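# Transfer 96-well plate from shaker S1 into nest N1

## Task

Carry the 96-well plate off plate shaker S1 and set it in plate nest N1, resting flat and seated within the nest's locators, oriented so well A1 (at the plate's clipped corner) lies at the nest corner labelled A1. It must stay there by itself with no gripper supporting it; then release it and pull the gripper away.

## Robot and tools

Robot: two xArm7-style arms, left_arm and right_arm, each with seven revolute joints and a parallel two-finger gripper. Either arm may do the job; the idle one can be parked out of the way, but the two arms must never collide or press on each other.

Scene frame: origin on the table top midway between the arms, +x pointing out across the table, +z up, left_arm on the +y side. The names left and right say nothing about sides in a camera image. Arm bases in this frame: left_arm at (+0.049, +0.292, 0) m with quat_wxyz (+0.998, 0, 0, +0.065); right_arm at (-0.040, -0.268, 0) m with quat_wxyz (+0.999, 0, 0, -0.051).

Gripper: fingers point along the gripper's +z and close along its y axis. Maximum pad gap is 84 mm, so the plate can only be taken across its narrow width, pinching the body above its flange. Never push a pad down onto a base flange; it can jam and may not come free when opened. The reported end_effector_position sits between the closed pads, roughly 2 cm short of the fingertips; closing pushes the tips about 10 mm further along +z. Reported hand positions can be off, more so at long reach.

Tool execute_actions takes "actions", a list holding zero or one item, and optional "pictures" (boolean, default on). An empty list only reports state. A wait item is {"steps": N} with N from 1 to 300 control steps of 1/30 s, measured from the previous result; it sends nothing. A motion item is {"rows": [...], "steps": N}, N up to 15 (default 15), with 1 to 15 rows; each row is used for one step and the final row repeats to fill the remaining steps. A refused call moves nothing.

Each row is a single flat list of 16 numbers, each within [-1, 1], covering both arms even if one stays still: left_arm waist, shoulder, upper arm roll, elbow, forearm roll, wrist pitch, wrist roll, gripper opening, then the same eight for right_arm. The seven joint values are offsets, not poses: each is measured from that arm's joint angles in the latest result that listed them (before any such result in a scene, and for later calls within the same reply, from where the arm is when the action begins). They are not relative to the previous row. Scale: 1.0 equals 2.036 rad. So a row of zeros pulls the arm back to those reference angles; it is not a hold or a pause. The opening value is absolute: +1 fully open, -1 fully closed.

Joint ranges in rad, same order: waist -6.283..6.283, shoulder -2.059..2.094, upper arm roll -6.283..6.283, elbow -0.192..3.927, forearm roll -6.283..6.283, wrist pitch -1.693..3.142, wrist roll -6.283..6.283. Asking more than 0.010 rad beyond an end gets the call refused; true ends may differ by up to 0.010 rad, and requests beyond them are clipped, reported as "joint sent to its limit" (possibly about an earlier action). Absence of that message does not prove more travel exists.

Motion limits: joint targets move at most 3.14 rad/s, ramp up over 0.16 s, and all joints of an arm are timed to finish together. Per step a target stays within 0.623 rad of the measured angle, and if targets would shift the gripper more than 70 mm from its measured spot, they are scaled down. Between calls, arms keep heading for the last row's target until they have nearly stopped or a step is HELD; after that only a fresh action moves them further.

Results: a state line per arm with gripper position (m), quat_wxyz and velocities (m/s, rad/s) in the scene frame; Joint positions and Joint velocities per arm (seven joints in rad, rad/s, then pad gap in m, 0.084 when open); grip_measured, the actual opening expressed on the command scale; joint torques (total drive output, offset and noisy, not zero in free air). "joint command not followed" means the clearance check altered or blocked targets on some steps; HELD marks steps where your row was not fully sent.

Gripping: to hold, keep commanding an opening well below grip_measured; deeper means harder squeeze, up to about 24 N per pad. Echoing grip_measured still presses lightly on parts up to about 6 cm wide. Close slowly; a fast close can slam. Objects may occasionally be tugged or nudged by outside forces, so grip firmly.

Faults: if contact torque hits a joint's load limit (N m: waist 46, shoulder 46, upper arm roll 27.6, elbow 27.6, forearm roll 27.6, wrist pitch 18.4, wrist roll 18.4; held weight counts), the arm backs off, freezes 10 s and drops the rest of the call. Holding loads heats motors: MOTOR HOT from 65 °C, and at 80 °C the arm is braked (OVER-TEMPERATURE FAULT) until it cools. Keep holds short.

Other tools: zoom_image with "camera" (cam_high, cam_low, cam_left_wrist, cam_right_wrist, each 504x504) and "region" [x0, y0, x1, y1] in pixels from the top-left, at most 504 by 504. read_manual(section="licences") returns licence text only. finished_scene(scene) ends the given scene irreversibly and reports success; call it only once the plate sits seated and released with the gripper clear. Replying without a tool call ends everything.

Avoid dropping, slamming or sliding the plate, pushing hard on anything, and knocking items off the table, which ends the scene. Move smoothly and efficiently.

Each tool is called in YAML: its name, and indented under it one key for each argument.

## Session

execute_actions:
  actions: []

Scene clock: 0.00 s of 8400.00 s.
left_arm: end_effector_position=(+0.4431, +0.3418, +0.2472) grip_measured=+1.00 end_effector_quat_wxyz=(-0.001, +0.998, +0.061, -0.005) end_effector_velocity=(+0.000, -0.000, -0.000) end_effector_angular_velocity=(+0.000, +0.000, -0.001) | right_arm: end_effector_position=(+0.2327, -0.0548, +0.3765) grip_measured=+1.00 end_effector_quat_wxyz=(+0.680, -0.602, -0.394, +0.138) end_effector_velocity=(-0.000, +0.000, +0.000) end_effector_angular_velocity=(+0.000, +0.000, +0.001)
Joint positions: left_arm=[-0.003 -0.25  -0.002  0.914  0.002  1.173  0.003  0.084] | right_arm=[ 0.89   0.126 -0.836  1.102  1.082  2.262 -1.168  0.084]
Joint velocities: left_arm=[ 0.     0.001 -0.001  0.     0.    -0.     0.     0.   ] | right_arm=[ 0.001 -0.     0.     0.     0.     0.     0.    -0.   ]
Joint torques (N m, as the arm reports them, + toward a larger angle): no reading
Motor temperatures (°C, as the motors report them): left_arm=[27 31 32 30 27 31 34] | right_arm=[27 27 29 30 29 33 31]

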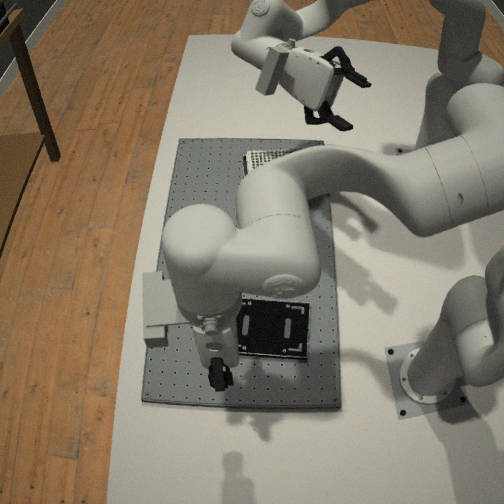

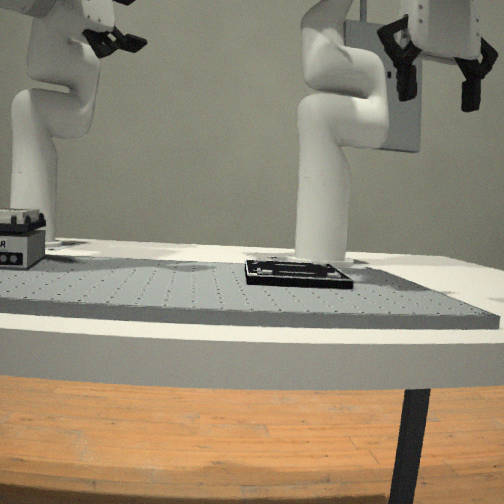

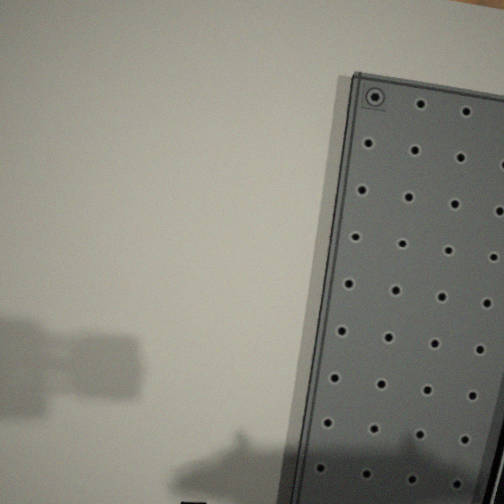

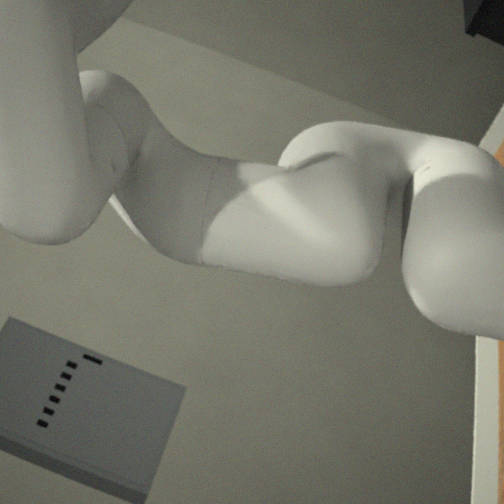

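execute_actions:
  actions:
    - {"rows":[[0.6,0,0,0,0,0,0,1,-0.3566,-0.382,0.4106,-0.1714,-0.5314,-0.421,0.604,1]],"steps":15}
  pictures: false

execute_actions:
  actions:
    - {"steps":60}

Scene clock: 1.40 s of 8400.00 s.
left_arm: end_effector_position=(+0.3716, +0.5239, +0.2472) grip_measured=+1.00 end_effector_quat_wxyz=(+0.001, +0.952, +0.305, -0.005) end_effector_velocity=(-0.268, +0.373, +0.000) end_effector_angular_velocity=(+0.001, -0.000, +1.154) | right_arm: end_effector_position=(+0.2346, -0.2117, +0.2915) grip_measured=+1.00 end_effector_quat_wxyz=(-0.111, +0.986, +0.112, -0.060) end_effector_velocity=(+0.146, -0.398, +0.004) end_effector_angular_velocity=(-2.459, -0.956, -2.174)
Joint positions: left_arm=[ 0.494 -0.25  -0.001  0.914  0.002  1.173  0.003  0.084] | right_arm=[ 0.229 -0.58  -0.084  0.783  0.171  1.497 -0.191  0.084]
Joint velocities: left_arm=[ 1.158 -0.001 -0.003 -0.    -0.     0.     0.002 -0.   ] | right_arm=[-0.673 -0.718  0.874 -0.338 -1.759 -0.94   2.494  0.   ]
Joint torques (N m, as the arm reports them, + toward a larger angle): left_arm=[ -0.51 -11.17   0.67  18.3   -0.08  -1.21  -0.15] | right_arm=[ 0.14 -4.44 -0.66 23.31  3.56 -1.02 -1.4 ]
Motor temperatures (°C, as the motors report them): left_arm=[27 31 32 31 27 31 34] | right_arm=[27 27 29 30 29 33 31]
Steps of this call (steps 1 to 27: nothing new was sent; steps 28 to 42: all 15 steps of this action). Readings (joint positions):
28: left_arm=[-0.002 -0.250 -0.002 0.914 0.002 1.173 0.003] | right_arm=[0.889 0.126 -0.835 1.101 1.081 2.261 -1.167]
29: left_arm=[0.005 -0.250 -0.004 0.914 0.002 1.173 0.003] | right_arm=[0.882 0.119 -0.826 1.097 1.073 2.253 -1.159]
31: left_arm=[0.060 -0.250 -0.011 0.914 0.001 1.173 0.003] | right_arm=[0.822 0.061 -0.760 1.062 1.012 2.190 -1.096]
35: left_arm=[0.223 -0.250 -0.001 0.914 0.002 1.173 0.003] | right_arm=[0.542 -0.224 -0.483 0.921 0.725 1.905 -0.811]
42: the state above

Scene clock: 3.40 s of 8400.00 s.
left_arm: end_effector_position=(+0.1371, +0.6792, +0.2472) grip_measured=+1.00 end_effector_quat_wxyz=(+0.002, +0.783, +0.622, -0.004) end_effector_velocity=(-0.000, -0.000, +0.000) end_effector_angular_velocity=(-0.000, -0.000, -0.000) | right_arm: end_effector_position=(+0.2502, -0.2500, +0.2998) grip_measured=+1.00 end_effector_quat_wxyz=(+0.000, +1.000, +0.000, -0.001) end_effector_velocity=(-0.000, -0.000, -0.000) end_effector_angular_velocity=(-0.000, +0.000, -0.001)
Joint positions: left_arm=[ 1.219 -0.25  -0.002  0.914  0.002  1.173  0.003  0.084] | right_arm=[ 0.164 -0.651  0.     0.753  0.     1.405  0.061  0.084]
Joint velocities: left_arm=[-0.    -0.     0.    -0.    -0.     0.     0.001  0.   ] | right_arm=[-0.001  0.    -0.    -0.    -0.     0.     0.    -0.   ]
Joint torques (N m, as the arm reports them, + toward a larger angle): left_arm=[ -0.53 -11.11   0.67  18.66   0.04  -1.24  -0.22] | right_arm=[-1.88 -6.24  0.08 23.21 -0.2  -1.48 -0.3 ]
Motor temperatures (°C, as the motors report them): left_arm=[27 31 32 32 27 31 34] | right_arm=[27 27 29 31 29 33 31]
Steps of this call (steps 1 to 45: the robot went on to your last target; steps 46 to 60: nothing new was sent). Readings (joint positions):
1: left_arm=[0.533 -0.250 -0.001 0.914 0.002 1.173 0.003] | right_arm=[0.209 -0.602 -0.057 0.773 0.117 1.468 -0.114]
2: left_arm=[0.571 -0.250 -0.001 0.914 0.002 1.173 0.003] | right_arm=[0.193 -0.620 -0.036 0.765 0.074 1.445 -0.051]
4: left_arm=[0.649 -0.250 -0.001 0.914 0.002 1.173 0.003] | right_arm=[0.174 -0.641 -0.012 0.757 0.025 1.419 0.023]
8: left_arm=[0.803 -0.250 -0.002 0.914 0.002 1.173 0.003] | right_arm=[0.166 -0.648 -0.002 0.753 0.004 1.407 0.056]
60: the state above
All arms were judged still, so your last target was given up. Only a new action makes them travel on or press farther. Fingers that are still opening or closing keep moving.

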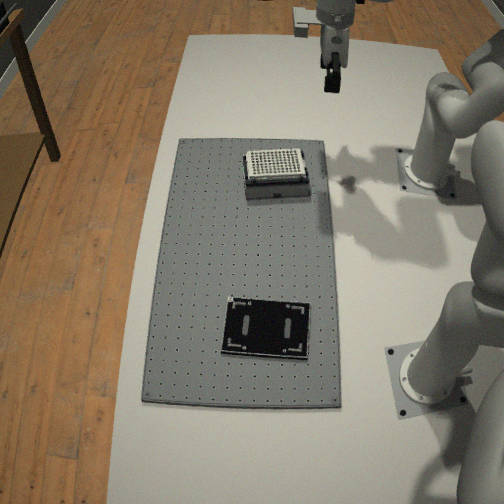

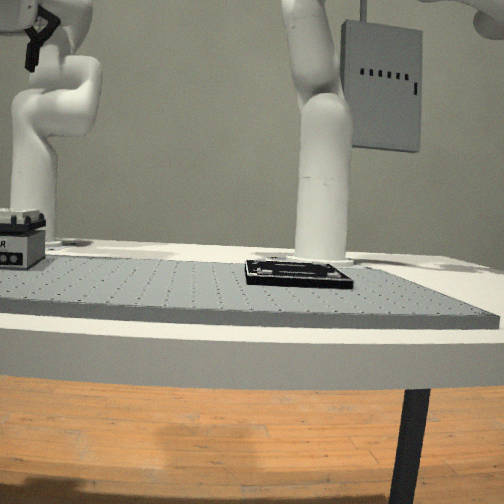

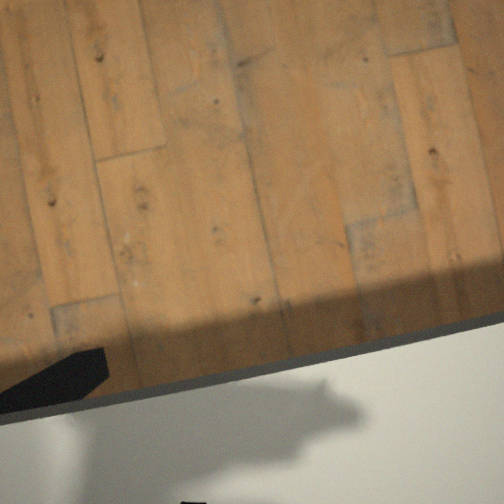

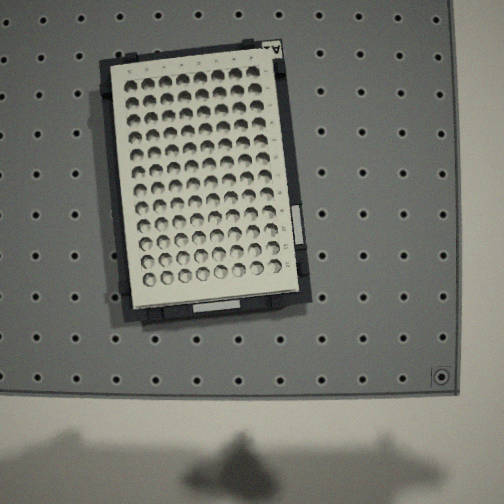

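execute_actions:
  actions:
    - {"rows":[[0,0,0,0,0,0,0,1,0.0627,0.3015,0,-0.0307,0,-0.3327,0.0126,1]],"steps":15}
  pictures: false

execute_actions:
  actions:
    - {"steps":35}

Scene clock: 5.13 s of 8400.00 s.
left_arm: end_effector_position=(+0.1371, +0.6792, +0.2472) grip_measured=+1.00 end_effector_quat_wxyz=(+0.002, +0.783, +0.622, -0.004) end_effector_velocity=(+0.000, -0.000, +0.000) end_effector_angular_velocity=(+0.000, -0.000, -0.000) | right_arm: end_effector_position=(+0.3473, -0.2027, +0.1439) grip_measured=+1.00 end_effector_quat_wxyz=(+0.000, +0.999, +0.042, -0.002) end_effector_velocity=(+0.116, +0.117, -0.409) end_effector_angular_velocity=(+0.001, -0.009, +0.198)
Joint positions: left_arm=[ 1.219 -0.25  -0.002  0.914  0.002  1.173  0.003  0.084] | right_arm=[ 0.269 -0.146  0.     0.701  0.     0.85   0.082  0.084]
Joint velocities: left_arm=[-0. -0.  0. -0. -0.  0.  0. -0.] | right_arm=[ 0.244  1.176  0.001 -0.118 -0.001 -1.303  0.048 -0.   ]
Joint torques (N m, as the arm reports them, + toward a larger angle): left_arm=[ -0.22 -10.73   0.62  18.56  -0.15  -1.16  -0.37] | right_arm=[ -1.59 -17.72  -0.12  19.82  -0.33  -1.32  -0.39]
Motor temperatures (°C, as the motors report them): left_arm=[27 31 32 32 27 31 34] | right_arm=[27 27 29 32 29 33 31]
Steps of this call (steps 1 to 37: nothing new was sent; steps 38 to 52: all 15 steps of this action). Readings (joint positions):
38: left_arm=[1.219 -0.250 -0.002 0.914 0.002 1.173 0.003] | right_arm=[0.164 -0.651 0.000 0.753 0.000 1.404 0.061]
39: left_arm=[1.219 -0.250 -0.002 0.914 0.002 1.173 0.003] | right_arm=[0.165 -0.645 -0.000 0.753 0.000 1.396 0.062]
41: left_arm=[1.219 -0.250 -0.002 0.914 0.002 1.173 0.003] | right_arm=[0.177 -0.592 -0.001 0.751 0.000 1.335 0.064]
45: left_arm=[1.219 -0.250 -0.002 0.914 0.002 1.173 0.003] | right_arm=[0.211 -0.424 0.000 0.729 0.000 1.161 0.071]
52: the state above

Scene clock: 6.30 s of 8400.00 s.
left_arm: end_effector_position=(+0.1371, +0.6792, +0.2472) grip_measured=+1.00 end_effector_quat_wxyz=(+0.002, +0.783, +0.622, -0.004) end_effector_velocity=(+0.000, -0.000, +0.001) end_effector_angular_velocity=(+0.001, +0.000, -0.002) | right_arm: end_effector_position=(+0.3562, -0.1920, +0.1061) grip_measured=+1.00 end_effector_quat_wxyz=(-0.000, +0.999, +0.051, -0.000) end_effector_velocity=(+0.000, -0.000, +0.000) end_effector_angular_velocity=(+0.001, +0.000, -0.002)
Joint positions: left_arm=[ 1.219 -0.25  -0.002  0.914  0.002  1.173  0.003  0.084] | right_arm=[ 0.291 -0.038  0.     0.69   0.     0.728  0.087  0.084]
Joint velocities: left_arm=[ 0.    -0.001 -0.001  0.     0.     0.001  0.     0.   ] | right_arm=[-0.001  0.    -0.     0.     0.001 -0.    -0.    -0.   ]
Joint torques (N m, as the arm reports them, + toward a larger angle): left_arm=[ -0.96 -11.15   0.8   18.53  -0.39  -1.21  -0.26] | right_arm=[ -1.7  -16.92  -0.33  19.81  -0.45  -1.48  -0.37]
Motor temperatures (°C, as the motors report them): left_arm=[27 32 32 33 27 31 34] | right_arm=[27 27 29 32 29 33 31]
Steps of this call (steps 1 to 30: the robot went on to your last target; steps 31 to 35: nothing new was sent). Readings (joint positions):
1: left_arm=[1.219 -0.250 -0.002 0.914 0.002 1.173 0.003] | right_arm=[0.277 -0.108 0.001 0.697 0.000 0.809 0.084]
2: left_arm=[1.219 -0.250 -0.002 0.914 0.002 1.173 0.003] | right_arm=[0.283 -0.078 0.001 0.693 0.000 0.778 0.085]
4: left_arm=[1.219 -0.250 -0.002 0.914 0.002 1.173 0.003] | right_arm=[0.289 -0.047 0.002 0.687 0.000 0.746 0.086]
8: left_arm=[1.219 -0.250 -0.002 0.914 0.002 1.173 0.003] | right_arm=[0.291 -0.042 -0.000 0.692 0.000 0.730 0.087]
35: the state above
All arms were judged still, so your last target was given up. Only a new action makes them travel on or press farther. Fingers that are still opening or closing keep moving.

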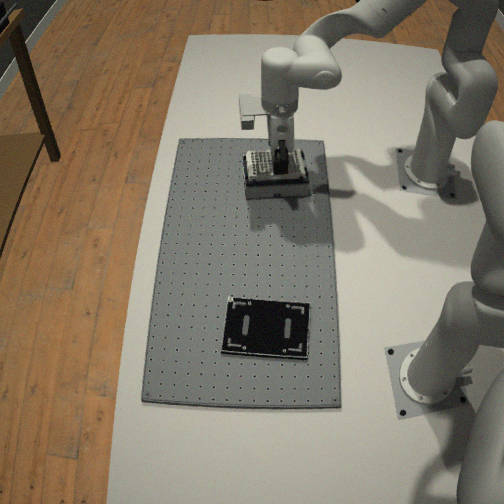

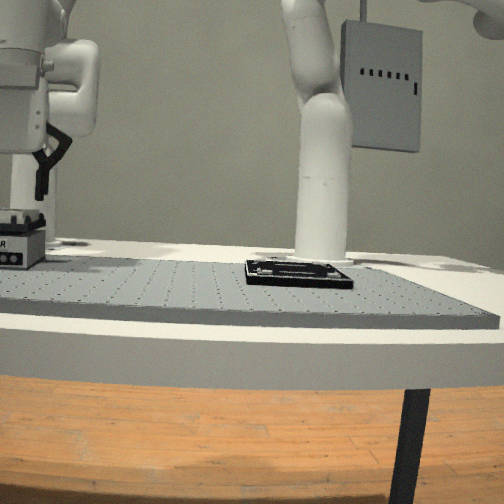

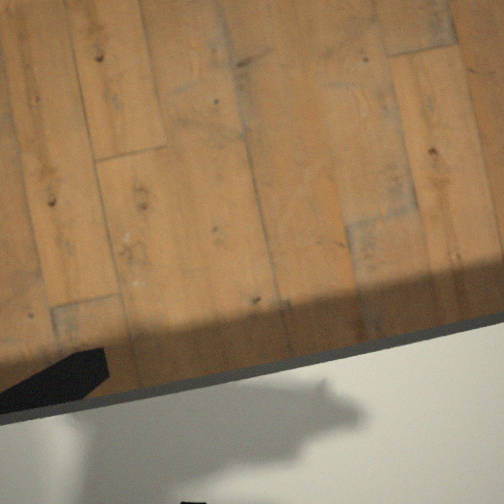

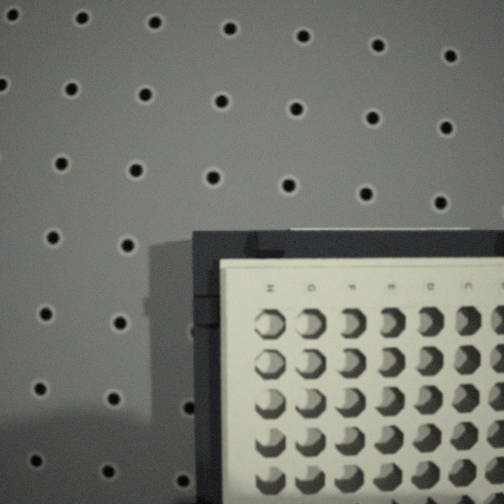

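execute_actions:
  actions:
    - {"rows":[[0,0,0,0,0,0,0,1,-0.0041,0,0,0,0,0,-0.0139,1],[0,0,0,0,0,0,0,1,-0.0041,0,0,0,0,0,-0.0139,1],[0,0,0,0,0,0,0,1,-0.0041,0,0,0,0,0,-0.0139,1],[0,0,0,0,0,0,0,1,-0.0041,0,0,0,0,0,-0.0139,1],[0,0,0,0,0,0,0,1,-0.0041,0,0,0,0,0,-0.0139,1],[0,0,0,0,0,0,0,1,-0.0041,0,0,0,0,0,-0.0139,1],[0,0,0,0,0,0,0,1,-0.0041,0,0,0,0,0,-0.0139,1],[0,0,0,0,0,0,0,1,-0.0041,0.0209,0,-0.008,0,-0.0289,-0.0139,1]],"steps":15}
  pictures: false

execute_actions:
  actions:
    - {"steps":15}

Scene clock: 8.07 s of 8400.00 s.
left_arm: end_effector_position=(+0.1371, +0.6792, +0.2472) grip_measured=+1.00 end_effector_quat_wxyz=(+0.002, +0.783, +0.622, -0.004) end_effector_velocity=(-0.000, -0.000, +0.000) end_effector_angular_velocity=(+0.000, -0.000, +0.001) | right_arm: end_effector_position=(+0.3555, -0.1955, +0.0870) grip_measured=+1.00 end_effector_quat_wxyz=(+0.000, +0.998, +0.061, -0.002) end_effector_velocity=(+0.020, +0.003, +0.009) end_effector_angular_velocity=(+0.011, -0.062, -0.002)
Joint positions: left_arm=[ 1.219 -0.25  -0.002  0.914  0.002  1.173  0.003  0.084] | right_arm=[0.283 0.005 0.    0.673 0.    0.672 0.059 0.084]
Joint velocities: left_arm=[-0.    -0.     0.    -0.     0.     0.    -0.001 -0.   ] | right_arm=[-0.001  0.003 -0.002  0.019 -0.    -0.047 -0.001  0.   ]
Joint torques (N m, as the arm reports them, + toward a larger angle): left_arm=[ -0.35 -10.81   0.52  18.65  -0.06  -1.39  -0.09] | right_arm=[ -1.65 -17.77  -0.31  19.6   -0.56  -1.95  -0.1 ]
Motor temperatures (°C, as the motors report them): left_arm=[27 32 32 33 27 31 34] | right_arm=[27 27 29 33 29 33 31]
Steps of this call (steps 1 to 38: nothing new was sent; steps 39 to 53: all 15 steps of this action). Readings (joint positions):
39: left_arm=[1.219 -0.250 -0.002 0.914 0.002 1.173 0.003] | right_arm=[0.291 -0.038 0.000 0.690 0.000 0.728 0.086]
40: left_arm=[1.219 -0.250 -0.002 0.914 0.002 1.173 0.003] | right_arm=[0.290 -0.038 0.001 0.690 0.000 0.728 0.081]
42: left_arm=[1.219 -0.250 -0.002 0.914 0.002 1.173 0.003] | right_arm=[0.286 -0.038 0.000 0.690 0.000 0.728 0.067]
46: left_arm=[1.219 -0.250 -0.002 0.914 0.002 1.173 0.003] | right_arm=[0.283 -0.037 0.000 0.690 0.000 0.727 0.060]
53: the state above

Scene clock: 8.57 s of 8400.00 s.
left_arm: end_effector_position=(+0.1371, +0.6792, +0.2472) grip_measured=+1.00 end_effector_quat_wxyz=(+0.002, +0.783, +0.622, -0.004) end_effector_velocity=(+0.000, -0.000, -0.000) end_effector_angular_velocity=(-0.001, +0.000, +0.000) | right_arm: end_effector_position=(+0.3569, -0.1953, +0.0877) grip_measured=+1.00 end_effector_quat_wxyz=(-0.000, +0.998, +0.061, +0.000) end_effector_velocity=(-0.000, +0.000, -0.000) end_effector_angular_velocity=(+0.000, +0.001, -0.000)
Joint positions: left_arm=[ 1.219 -0.25  -0.002  0.914  0.002  1.173  0.003  0.084] | right_arm=[0.283 0.005 0.    0.674 0.    0.669 0.059 0.084]
Joint velocities: left_arm=[ 0.     0.001 -0.001 -0.    -0.     0.001 -0.    -0.   ] | right_arm=[-0.     0.001  0.    -0.     0.    -0.    -0.     0.   ]
Joint torques (N m, as the arm reports them, + toward a larger angle): left_arm=[ -0.4  -10.78   0.64  18.61  -0.13  -1.13  -0.21] | right_arm=[ -2.09 -17.08   0.42  19.27  -1.27  -1.54  -0.38]
Motor temperatures (°C, as the motors report them): left_arm=[27 32 32 33 27 31 34] | right_arm=[27 27 29 33 29 33 31]
Steps of this call (steps 1 to 15: the robot went on to your last target). Readings (joint positions):
1: left_arm=[1.219 -0.250 -0.002 0.914 0.002 1.173 0.003] | right_arm=[0.283 0.005 0.000 0.673 0.000 0.671 0.059]
2: left_arm=[1.219 -0.250 -0.002 0.914 0.002 1.173 0.003] | right_arm=[0.283 0.005 0.000 0.674 0.000 0.670 0.059]
4: left_arm=[1.219 -0.250 -0.002 0.914 0.002 1.173 0.003] | right_arm=[0.283 0.004 0.000 0.674 0.000 0.669 0.059]
8: left_arm=[1.219 -0.250 -0.002 0.914 0.002 1.173 0.003] | right_arm=[0.283 0.004 0.000 0.674 0.000 0.669 0.059]
15: the state above
All arms were judged still, so your last target was given up. Only a new action makes them travel on or press farther. Fingers that are still opening or closing keep moving.

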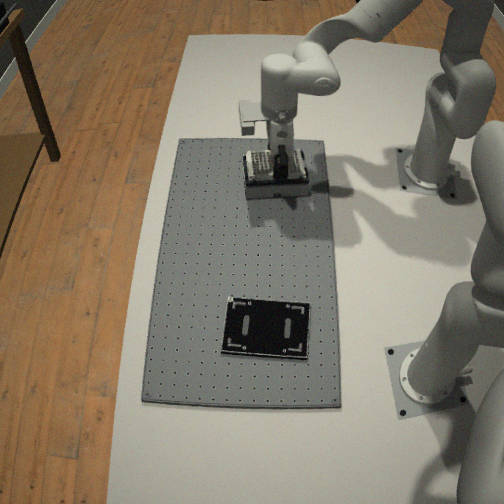

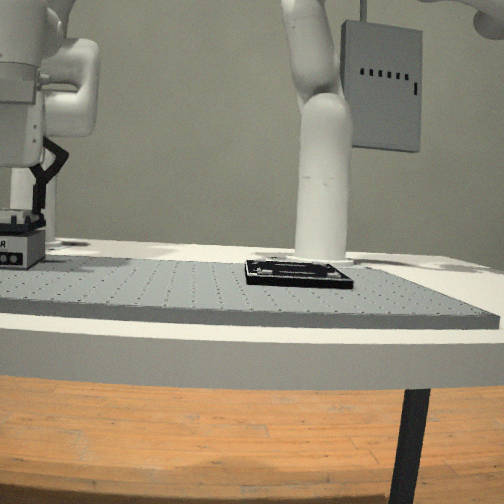

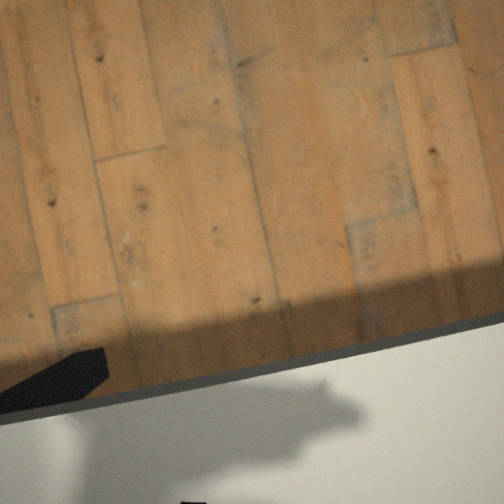

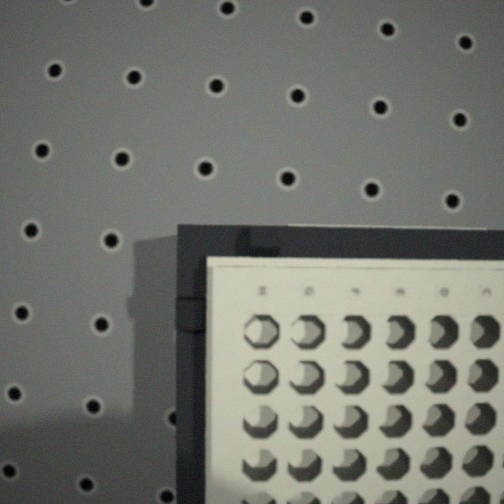

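execute_actions:
  actions:
    - {"rows":[[0,0,0,0,0,0,0,1,0,0,0,0,0,0,0,0.6],[0,0,0,0,0,0,0,1,0,0,0,0,0,0,0,0.2],[0,0,0,0,0,0,0,1,0,0,0,0,0,0,0,-0.5],[0,0,0,0,0,0,0,1,0,0,0,0,0,0,0,-1],[0,0,0,0,0,0,0,1,0,0,0,0,0,0,0,-1],[0,0,0,0,0,0,0,1,0,0,0,0,0,0,0,-1],[0,0,0,0,0,0,0,1,0,0,0,0,0,0,0,-1],[0,0,0,0,0,0,0,1,0,0,0,0,0,0,0,-1],[0,0,0,0,0,0,0,1,0,-0.0452,0,0.0211,0,0.0663,0,-1]],"steps":15}
  pictures: false

execute_actions:
  actions:
    - {"steps":15}
  pictures: false

execute_actions:
  actions:
    - {"rows":[[0,0,0,0,0,0,0,1,0.3124,0.300,0,0.4067,0,0.1066,0.397,-1]],"steps":15}
  pictures: false

execute_actions:
  actions:
    - {"steps":40}

zoom_image:
  camera: "cam_low"
  region: [200,100,400,300]

Scene clock: 10.73 s of 8400.00 s.
left_arm: end_effector_position=(+0.1371, +0.6792, +0.2472) grip_measured=+1.00 end_effector_quat_wxyz=(+0.002, +0.783, +0.622, -0.004) end_effector_velocity=(+0.000, +0.000, +0.000) end_effector_angular_velocity=(+0.001, -0.000, +0.001) | right_arm: end_effector_position=(+0.3599, -0.1944, +0.1292) grip_measured=+0.93 end_effector_quat_wxyz=(-0.001, +0.998, +0.062, +0.005) end_effector_velocity=(+0.017, +0.002, +0.107) end_effector_angular_velocity=(+0.014, -0.077, -0.003)
Joint positions: left_arm=[ 1.219 -0.25  -0.002  0.914  0.002  1.173  0.003  0.084] | right_arm=[ 0.283 -0.082  0.001  0.717  0.     0.789  0.059  0.081]
Joint velocities: left_arm=[ 0.    -0.001 -0.001  0.    -0.    -0.    -0.001 -0.   ] | right_arm=[ 0.    -0.202 -0.003  0.114  0.     0.238 -0.    -0.   ]
Joint torques (N m, as the arm reports them, + toward a larger angle): left_arm=[ -0.41 -10.78   0.55  18.54  -0.11  -1.33  -0.27] | right_arm=[-0.75 -6.7  -0.22 12.37 -0.68 -1.12 -0.35]
Motor temperatures (°C, as the motors report them): left_arm=[27 32 32 34 27 31 34] | right_arm=[27 27 29 33 29 33 31]
Steps of this call (steps 1 to 50: nothing new was sent; steps 51 to 65: all 15 steps of this action). Readings (joint positions):
51: left_arm=[1.219 -0.250 -0.002 0.914 0.002 1.173 0.003] | right_arm=[0.283 0.005 0.000 0.674 0.000 0.669 0.059]
52: left_arm=[1.219 -0.250 -0.002 0.914 0.002 1.173 0.003] | right_arm=[0.283 0.004 -0.000 0.674 0.000 0.669 0.059]
54: left_arm=[1.219 -0.250 -0.002 0.914 0.002 1.173 0.003] | right_arm=[0.283 0.004 -0.000 0.674 0.000 0.669 0.059]
58: left_arm=[1.219 -0.250 -0.002 0.914 0.002 1.173 0.003] | right_arm=[0.283 0.004 -0.000 0.674 0.000 0.669 0.059]
65: the state above

Scene clock: 11.23 s of 8400.00 s.
left_arm: end_effector_position=(+0.1371, +0.6792, +0.2472) grip_measured=+1.00 end_effector_quat_wxyz=(+0.002, +0.783, +0.622, -0.004) end_effector_velocity=(+0.000, -0.000, -0.000) end_effector_angular_velocity=(-0.001, +0.001, +0.000) | right_arm: end_effector_position=(+0.3568, -0.1953, +0.1300) grip_measured=+0.93 end_effector_quat_wxyz=(-0.000, +0.998, +0.061, -0.000) end_effector_velocity=(+0.000, +0.000, +0.001) end_effector_angular_velocity=(+0.001, -0.002, -0.000)
Joint positions: left_arm=[ 1.219 -0.25  -0.002  0.914  0.002  1.173  0.003  0.084] | right_arm=[ 0.283 -0.087  0.     0.717  0.     0.804  0.059  0.081]
Joint velocities: left_arm=[-0.     0.001 -0.     0.     0.     0.    -0.001  0.   ] | right_arm=[ 0.    -0.001 -0.     0.001  0.001  0.     0.     0.   ]
Joint torques (N m, as the arm reports them, + toward a larger angle): left_arm=[ -0.37 -10.71   0.62  18.74  -0.1   -1.32  -0.3 ] | right_arm=[ -1.35 -16.81   0.02  20.75  -0.25  -1.94  -0.37]
Motor temperatures (°C, as the motors report them): left_arm=[27 32 32 34 27 31 34] | right_arm=[27 27 29 33 29 33 31]
Steps of this call (steps 1 to 15: the robot went on to your last target). Readings (joint positions):
1: left_arm=[1.219 -0.250 -0.002 0.914 0.002 1.173 0.003] | right_arm=[0.283 -0.087 0.001 0.718 0.000 0.795 0.059]
2: left_arm=[1.219 -0.250 -0.002 0.914 0.002 1.173 0.003] | right_arm=[0.283 -0.088 0.001 0.718 0.000 0.799 0.059]
4: left_arm=[1.219 -0.250 -0.002 0.914 0.002 1.173 0.003] | right_arm=[0.283 -0.086 0.001 0.715 0.000 0.803 0.059]
8: left_arm=[1.219 -0.250 -0.002 0.914 0.002 1.173 0.003] | right_arm=[0.283 -0.086 0.000 0.716 0.000 0.804 0.059]
15: the state above

Scene clock: 11.73 s of 8400.00 s.
left_arm: end_effector_position=(+0.1371, +0.6792, +0.2472) grip_measured=+1.00 end_effector_quat_wxyz=(+0.002, +0.783, +0.622, -0.004) end_effector_velocity=(-0.000, +0.000, -0.000) end_effector_angular_velocity=(-0.001, +0.000, +0.001) | right_arm: end_effector_position=(+0.3981, +0.0016, +0.1302) grip_measured=+0.93 end_effector_quat_wxyz=(+0.007, +1.000, +0.023, -0.012) end_effector_velocity=(+0.023, +0.468, +0.020) end_effector_angular_velocity=(+0.018, -0.085, -0.268)
Joint positions: left_arm=[ 1.219 -0.25  -0.002  0.914  0.002  1.173  0.003  0.084] | right_arm=[0.653 0.269 0.001 1.171 0.    0.93  0.506 0.081]
Joint velocities: left_arm=[ 0.     0.001  0.001 -0.     0.     0.    -0.001  0.   ] | right_arm=[ 0.752  0.72  -0.001  1.058  0.     0.256  1.02  -0.   ]
Joint torques (N m, as the arm reports them, + toward a larger angle): left_arm=[ -0.61 -10.54   0.63  18.72  -0.13  -1.35  -0.16] | right_arm=[ -0.38 -23.86   0.59  20.07  -0.27  -1.35   0.29]
Motor temperatures (°C, as the motors report them): left_arm=[27 32 32 34 27 31 34] | right_arm=[27 27 29 34 29 33 31]
Steps of this call (steps 1 to 15: all 15 steps of this action). Readings (joint positions):
1: left_arm=[1.219 -0.250 -0.002 0.914 0.002 1.173 0.003] | right_arm=[0.284 -0.087 0.000 0.717 0.000 0.804 0.060]
2: left_arm=[1.219 -0.250 -0.002 0.914 0.002 1.173 0.003] | right_arm=[0.291 -0.080 -0.002 0.724 0.000 0.808 0.068]
4: left_arm=[1.219 -0.250 -0.002 0.914 0.002 1.173 0.003] | right_arm=[0.342 -0.029 -0.008 0.780 0.000 0.827 0.124]
8: left_arm=[1.219 -0.250 -0.002 0.914 0.002 1.173 0.003] | right_arm=[0.472 0.096 0.001 0.918 0.000 0.869 0.261]
15: the state above

Scene clock: 13.07 s of 8400.00 s.
left_arm: end_effector_position=(+0.1371, +0.6792, +0.2472) grip_measured=+1.00 end_effector_quat_wxyz=(+0.002, +0.783, +0.622, -0.004) end_effector_velocity=(-0.001, +0.000, +0.001) end_effector_angular_velocity=(+0.002, -0.001, +0.001) | right_arm: end_effector_position=(+0.3711, +0.1699, +0.1301) grip_measured=+0.93 end_effector_quat_wxyz=(-0.000, +1.000, -0.025, -0.000) end_effector_velocity=(+0.001, -0.001, -0.000) end_effector_angular_velocity=(+0.000, +0.000, -0.003)
Joint positions: left_arm=[ 1.219 -0.25  -0.002  0.914  0.002  1.173  0.003  0.084] | right_arm=[0.919 0.524 0.    1.545 0.    1.021 0.867 0.081]
Joint velocities: left_arm=[ 0.    -0.002  0.001 -0.     0.    -0.     0.    -0.   ] | right_arm=[-0.003  0.     0.     0.    -0.    -0.     0.     0.   ]
Joint torques (N m, as the arm reports them, + toward a larger angle): left_arm=[ -0.26 -10.75   0.5   18.63  -0.16  -1.21  -0.08] | right_arm=[ -1.4  -29.76  -0.74  22.33  -0.07  -1.5   -0.03]
Motor temperatures (°C, as the motors report them): left_arm=[27 32 32 34 27 31 34] | right_arm=[27 28 29 34 29 33 31]
Steps of this call (steps 1 to 30: the robot went on to your last target; steps 31 to 40: nothing new was sent). Readings (joint positions):
1: left_arm=[1.219 -0.250 -0.002 0.914 0.002 1.173 0.003] | right_arm=[0.678 0.293 0.001 1.206 0.000 0.939 0.540]
2: left_arm=[1.219 -0.250 -0.002 0.914 0.002 1.173 0.003] | right_arm=[0.703 0.317 0.001 1.241 0.000 0.947 0.574]
4: left_arm=[1.219 -0.250 -0.002 0.914 0.002 1.173 0.003] | right_arm=[0.753 0.365 0.001 1.311 0.000 0.964 0.641]
8: left_arm=[1.219 -0.250 -0.002 0.914 0.002 1.173 0.003] | right_arm=[0.850 0.458 0.001 1.448 0.000 0.997 0.773]
40: the state above
All arms were judged still, so your last target was given up. Only a new action makes them travel on or press farther. Fingers that are still opening or closing keep moving.

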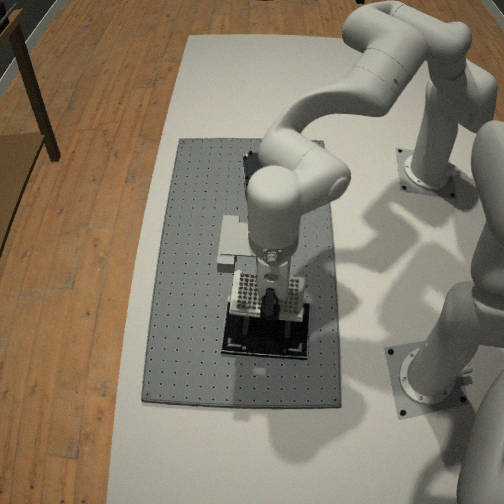

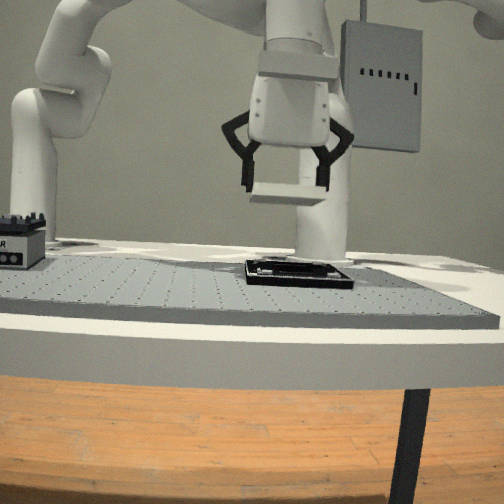

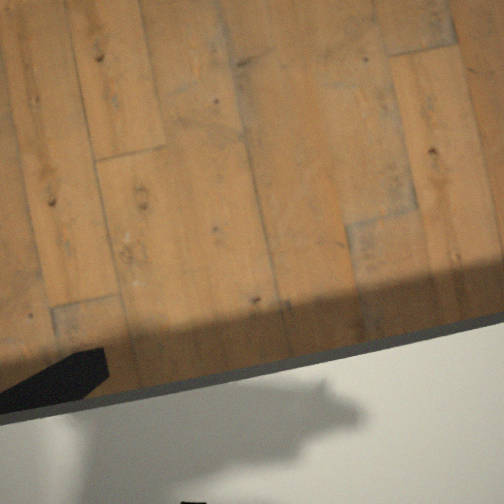

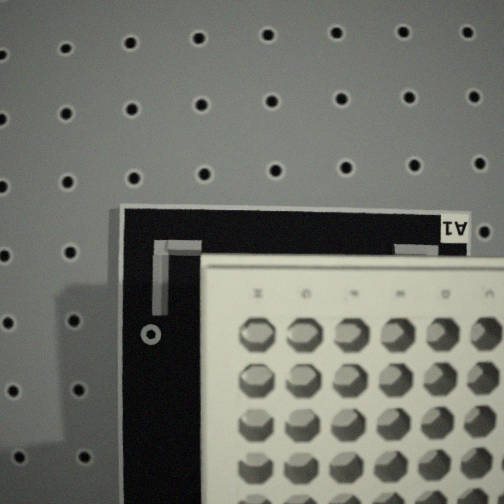

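Region (200, 100, 400, 300) of cam_low's 504x504 image, scaled by 2.520, with more detail than that image has.

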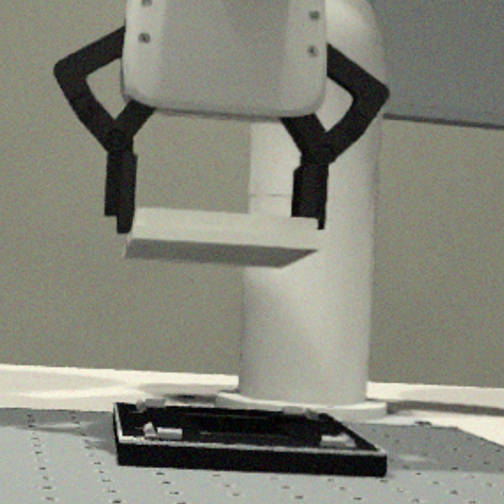

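execute_actions:
  actions:
    - {"rows":[[0,0,0,0,0,0,0,1,0.0095,0.072,0,0.0123,0,-0.0597,0.0194,-1]],"steps":15}
  pictures: false

execute_actions:
  actions:
    - {"steps":20}

zoom_image:
  camera: "cam_low"
  region: [220,180,380,300]

zoom_image:
  camera: "cam_high"
  region: [200,270,330,370]

Scene clock: 14.83 s of 8400.00 s.
left_arm: end_effector_position=(+0.1371, +0.6792, +0.2472) grip_measured=+1.00 end_effector_quat_wxyz=(+0.002, +0.783, +0.622, -0.004) end_effector_velocity=(+0.000, +0.000, -0.000) end_effector_angular_velocity=(+0.000, -0.000, +0.001) | right_arm: end_effector_position=(+0.3744, +0.1896, +0.0631) grip_measured=+0.93 end_effector_quat_wxyz=(-0.002, +0.999, -0.035, +0.002) end_effector_velocity=(-0.012, -0.008, -0.022) end_effector_angular_velocity=(-0.033, +0.033, +0.005)
Joint positions: left_arm=[ 1.219 -0.25  -0.002  0.914  0.002  1.173  0.003  0.084] | right_arm=[ 0.938  0.667 -0.     1.572  0.     0.899  0.906  0.081]
Joint velocities: left_arm=[ 0.     0.    -0.     0.     0.    -0.001 -0.001 -0.   ] | right_arm=[ 0.002  0.02   0.005 -0.023 -0.001  0.003  0.001 -0.   ]
Joint torques (N m, as the arm reports them, + toward a larger angle): left_arm=[ -0.28 -11.1    0.67  18.75  -0.03  -1.36  -0.31] | right_arm=[ -0.79 -30.11  -0.3   21.07  -0.42  -1.57  -0.29]
Motor temperatures (°C, as the motors report them): left_arm=[27 32 32 35 27 31 34] | right_arm=[27 28 29 35 29 33 31]
Steps of this call (steps 1 to 38: nothing new was sent; steps 39 to 53: all 15 steps of this action). Readings (joint positions):
39: left_arm=[1.219 -0.250 -0.002 0.914 0.002 1.173 0.003] | right_arm=[0.919 0.524 0.000 1.545 0.000 1.020 0.867]
40: left_arm=[1.219 -0.250 -0.002 0.914 0.002 1.173 0.003] | right_arm=[0.920 0.530 -0.000 1.547 0.000 1.013 0.869]
42: left_arm=[1.219 -0.250 -0.002 0.914 0.002 1.173 0.003] | right_arm=[0.926 0.576 -0.002 1.563 0.000 0.967 0.884]
46: left_arm=[1.219 -0.250 -0.002 0.914 0.002 1.173 0.003] | right_arm=[0.939 0.673 0.003 1.558 0.000 0.910 0.904]
53: the state above

Scene clock: 15.50 s of 8400.00 s.
left_arm: end_effector_position=(+0.1371, +0.6792, +0.2472) grip_measured=+1.00 end_effector_quat_wxyz=(+0.002, +0.783, +0.622, -0.004) end_effector_velocity=(-0.000, -0.000, -0.000) end_effector_angular_velocity=(-0.000, +0.000, +0.000) | right_arm: end_effector_position=(+0.3726, +0.1889, +0.0602) grip_measured=+0.93 end_effector_quat_wxyz=(-0.000, +0.999, -0.035, -0.000) end_effector_velocity=(+0.000, -0.000, -0.000) end_effector_angular_velocity=(+0.000, +0.000, -0.001)
Joint positions: left_arm=[ 1.219 -0.25  -0.002  0.914  0.002  1.173  0.003  0.084] | right_arm=[0.938 0.67  0.    1.57  0.    0.9   0.906 0.081]
Joint velocities: left_arm=[-0.  0. -0. -0.  0.  0. -0. -0.] | right_arm=[-0.001  0.     0.     0.     0.     0.    -0.     0.   ]
Joint torques (N m, as the arm reports them, + toward a larger angle): left_arm=[ -0.44 -10.73   0.69  18.72  -0.04  -1.24  -0.32] | right_arm=[ -1.61 -30.53  -0.55  21.99  -0.6   -1.59  -0.63]
Motor temperatures (°C, as the motors report them): left_arm=[27 32 32 35 27 31 34] | right_arm=[27 28 29 35 29 33 31]
Steps of this call (steps 1 to 15: the robot went on to your last target; steps 16 to 20: nothing new was sent). Readings (joint positions):
1: left_arm=[1.219 -0.250 -0.002 0.914 0.002 1.173 0.003] | right_arm=[0.938 0.668 -0.000 1.571 0.000 0.899 0.906]
2: left_arm=[1.219 -0.250 -0.002 0.914 0.002 1.173 0.003] | right_arm=[0.938 0.669 -0.000 1.570 0.000 0.900 0.906]
4: left_arm=[1.219 -0.250 -0.002 0.914 0.002 1.173 0.003] | right_arm=[0.938 0.670 0.000 1.569 0.000 0.900 0.906]
8: left_arm=[1.219 -0.250 -0.002 0.914 0.002 1.173 0.003] | right_arm=[0.938 0.670 0.000 1.570 0.000 0.900 0.906]
20: the state above
All arms were judged still, so your last target was given up. Only a new action makes them travel on or press farther. Fingers that are still opening or closing keep moving.

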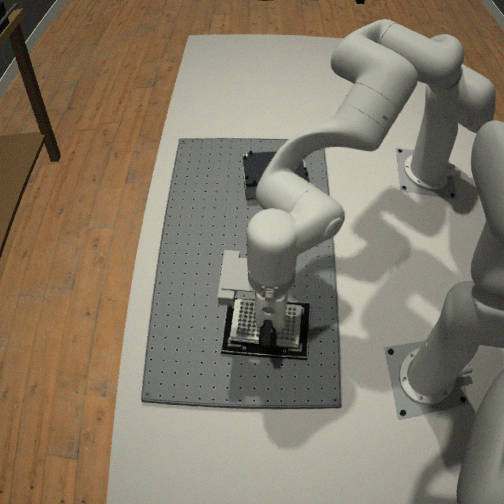

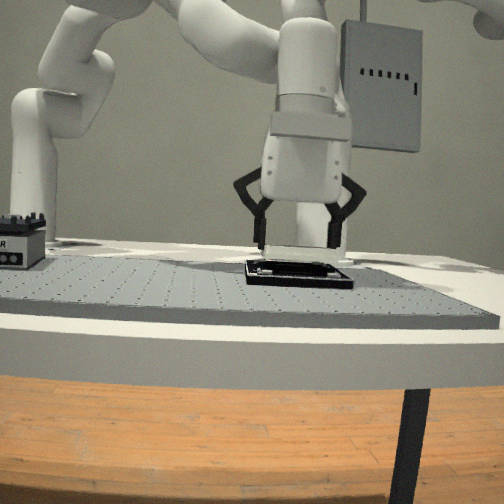

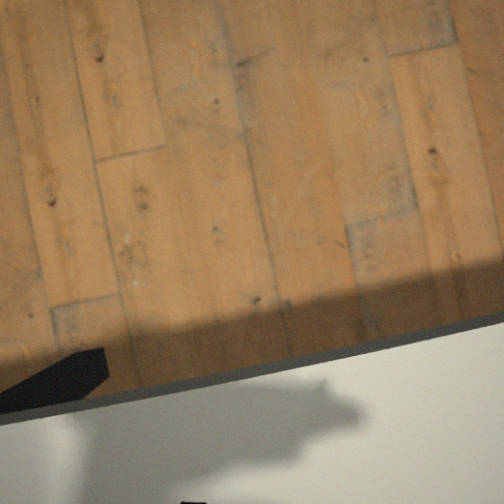

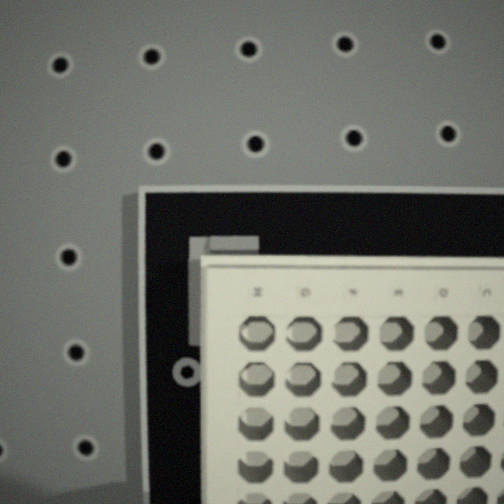

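Region (220, 180, 380, 300) of cam_low's 504x504 image, scaled by 3.150, with more detail than that image has; it fills the top 378 rows of this view, and the rest is white.

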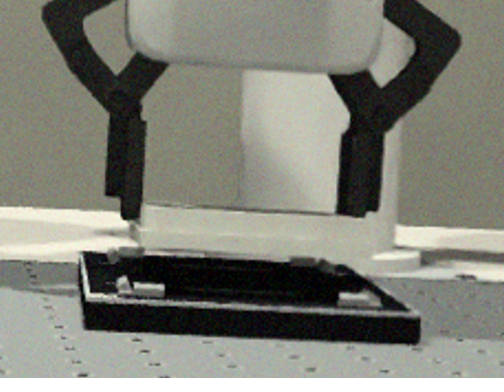

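Region (200, 270, 330, 370) of cam_high's 504x504 image, scaled by 3.877, with more detail than that image has; it fills the top 388 rows of this view, and the rest is white.

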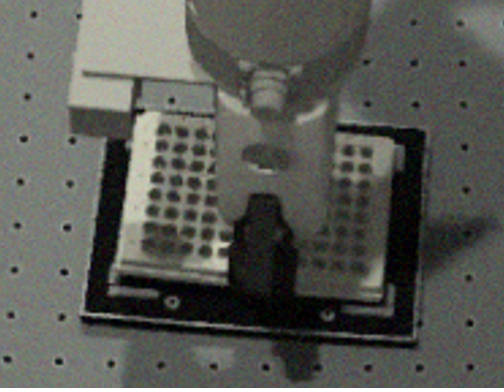

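execute_actions:
  actions:
    - {"rows":[[0,0,0,0,0,0,0,1,-0.0024,-0.0023,0,-0.0039,0,-0.0016,-0.0024,-1],[0,0,0,0,0,0,0,1,-0.0024,-0.0023,0,-0.0039,0,-0.0016,-0.0024,-1],[0,0,0,0,0,0,0,1,-0.0024,-0.0023,0,-0.0039,0,-0.0016,-0.0024,-1],[0,0,0,0,0,0,0,1,-0.0024,-0.0023,0,-0.0039,0,-0.0016,-0.0024,-1],[0,0,0,0,0,0,0,1,-0.0024,-0.0023,0,-0.0039,0,-0.0016,-0.0024,-1],[0,0,0,0,0,0,0,1,-0.0024,-0.0023,0,-0.0039,0,-0.0016,-0.0024,-1],[0,0,0,0,0,0,0,1,-0.0024,-0.0023,0,-0.0039,0,-0.0016,-0.0024,-1],[0,0,0,0,0,0,0,1,-0.0024,0.0097,0,-0.0067,0,-0.0165,-0.0024,-1]],"steps":15}
  pictures: false

execute_actions:
  actions:
    - {"steps":15}

zoom_image:
  camera: "cam_low"
  region: [220,180,380,300]

zoom_image:
  camera: "cam_high"
  region: [200,270,330,370]

Scene clock: 18.20 s of 8400.00 s.
left_arm: end_effector_position=(+0.1371, +0.6792, +0.2472) grip_measured=+1.00 end_effector_quat_wxyz=(+0.002, +0.783, +0.622, -0.004) end_effector_velocity=(-0.000, -0.000, +0.000) end_effector_angular_velocity=(+0.000, -0.000, -0.001) | right_arm: end_effector_position=(+0.3734, +0.1867, +0.0467) grip_measured=+0.93 end_effector_quat_wxyz=(-0.001, +0.999, -0.034, -0.000) end_effector_velocity=(+0.001, -0.000, -0.001) end_effector_angular_velocity=(+0.004, -0.002, -0.003)
Joint positions: left_arm=[ 1.219 -0.25  -0.002  0.914  0.002  1.173  0.003  0.084] | right_arm=[0.934 0.688 0.001 1.557 0.    0.868 0.901 0.081]
Joint velocities: left_arm=[ 0.    -0.001  0.    -0.    -0.     0.001  0.001 -0.   ] | right_arm=[-0.001 -0.    -0.001 -0.003  0.003 -0.007 -0.001  0.   ]
Joint torques (N m, as the arm reports them, + toward a larger angle): left_arm=[ -0.57 -10.3    0.54  18.78  -0.05  -1.29  -0.36] | right_arm=[ -1.74 -27.01  -1.92  19.64  -0.74  -2.37  -0.36]
Motor temperatures (°C, as the motors report them): left_arm=[27 32 32 35 27 31 34] | right_arm=[27 29 29 35 29 34 31]
Steps of this call (steps 1 to 66: nothing new was sent; steps 67 to 81: all 15 steps of this action). Readings (joint positions):
67: left_arm=[1.219 -0.250 -0.002 0.914 0.002 1.173 0.003] | right_arm=[0.938 0.670 0.000 1.569 0.000 0.899 0.906]
68: left_arm=[1.219 -0.250 -0.002 0.914 0.002 1.173 0.003] | right_arm=[0.937 0.669 0.001 1.567 0.000 0.899 0.905]
70: left_arm=[1.219 -0.250 -0.002 0.914 0.002 1.173 0.003] | right_arm=[0.935 0.667 0.001 1.564 0.000 0.897 0.903]
74: left_arm=[1.219 -0.250 -0.002 0.914 0.002 1.173 0.003] | right_arm=[0.933 0.666 -0.000 1.562 0.000 0.896 0.902]
81: the state above

Scene clock: 18.70 s of 8400.00 s.
left_arm: end_effector_position=(+0.1371, +0.6792, +0.2472) grip_measured=+1.00 end_effector_quat_wxyz=(+0.002, +0.783, +0.622, -0.004) end_effector_velocity=(-0.000, -0.000, -0.000) end_effector_angular_velocity=(-0.001, -0.001, +0.000) | right_arm: end_effector_position=(+0.3737, +0.1865, +0.0461) grip_measured=+0.93 end_effector_quat_wxyz=(-0.001, +0.999, -0.035, +0.000) end_effector_velocity=(-0.000, +0.000, -0.001) end_effector_angular_velocity=(+0.001, +0.001, -0.002)
Joint positions: left_arm=[ 1.219 -0.25  -0.002  0.914  0.002  1.173  0.003  0.084] | right_arm=[0.934 0.689 0.001 1.556 0.    0.867 0.902 0.082]
Joint velocities: left_arm=[-0.     0.     0.001 -0.    -0.001  0.     0.001  0.   ] | right_arm=[ 0.001  0.003 -0.     0.001  0.002 -0.002  0.001  0.   ]
Joint torques (N m, as the arm reports them, + toward a larger angle): left_arm=[ -0.64 -10.99   0.4   18.66  -0.06  -1.16  -0.23] | right_arm=[ -3.85 -22.78  -3.3   18.14  -1.57  -3.27  -0.33]
Motor temperatures (°C, as the motors report them): left_arm=[27 32 32 35 27 31 34] | right_arm=[27 29 29 35 29 34 31]
Steps of this call (steps 1 to 15: the robot went on to your last target). Readings (joint positions):
1: left_arm=[1.219 -0.250 -0.002 0.914 0.002 1.173 0.003] | right_arm=[0.934 0.688 0.001 1.557 0.000 0.868 0.901]
2: left_arm=[1.219 -0.250 -0.002 0.914 0.002 1.173 0.003] | right_arm=[0.934 0.688 0.001 1.556 0.000 0.868 0.901]
4: left_arm=[1.219 -0.250 -0.002 0.914 0.002 1.173 0.003] | right_arm=[0.934 0.688 0.001 1.556 0.000 0.867 0.901]
8: left_arm=[1.219 -0.250 -0.002 0.914 0.002 1.173 0.003] | right_arm=[0.934 0.688 0.001 1.556 0.000 0.867 0.901]
15: the state above
All arms were judged still, so your last target was given up. Only a new action makes them travel on or press farther. Fingers that are still opening or closing keep moving.

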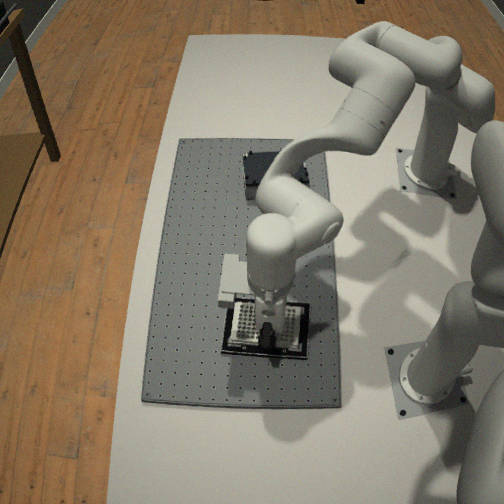

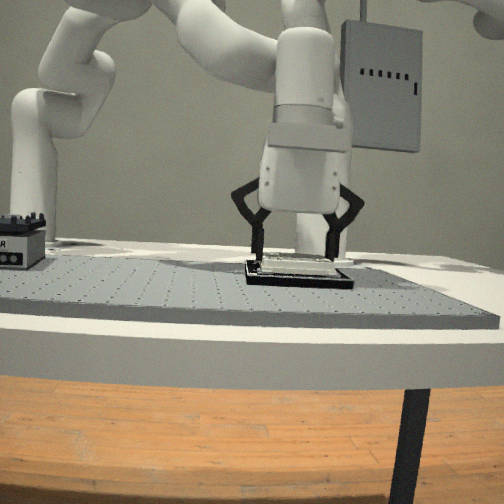

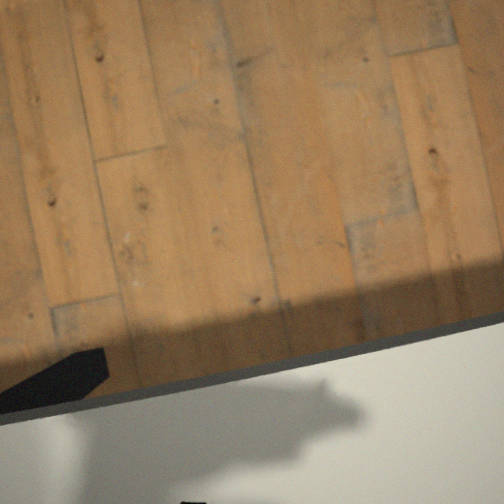

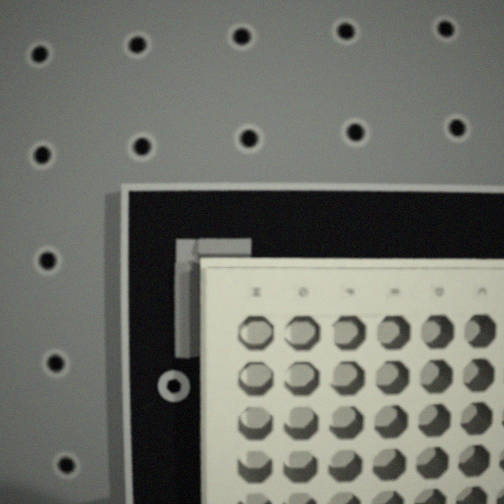

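Region (220, 180, 380, 300) of cam_low's 504x504 image, scaled by 3.150, with more detail than that image has; it fills the top 378 rows of this view, and the rest is white.

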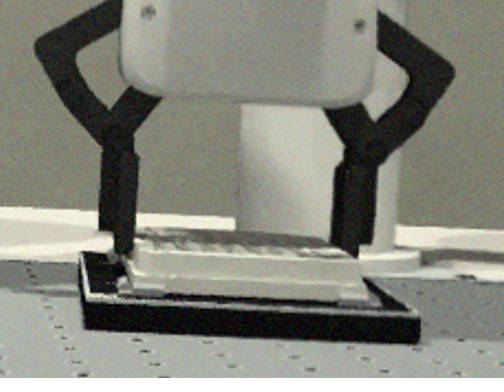

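Region (200, 270, 330, 370) of cam_high's 504x504 image, scaled by 3.877, with more detail than that image has; it fills the top 388 rows of this view, and the rest is white.

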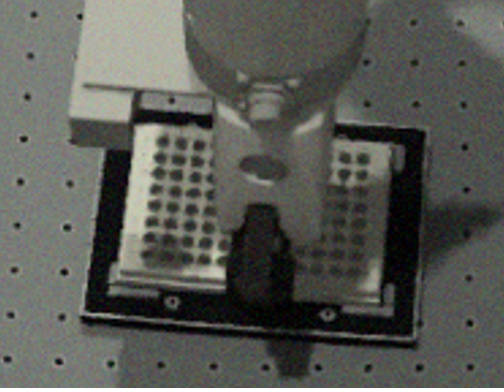

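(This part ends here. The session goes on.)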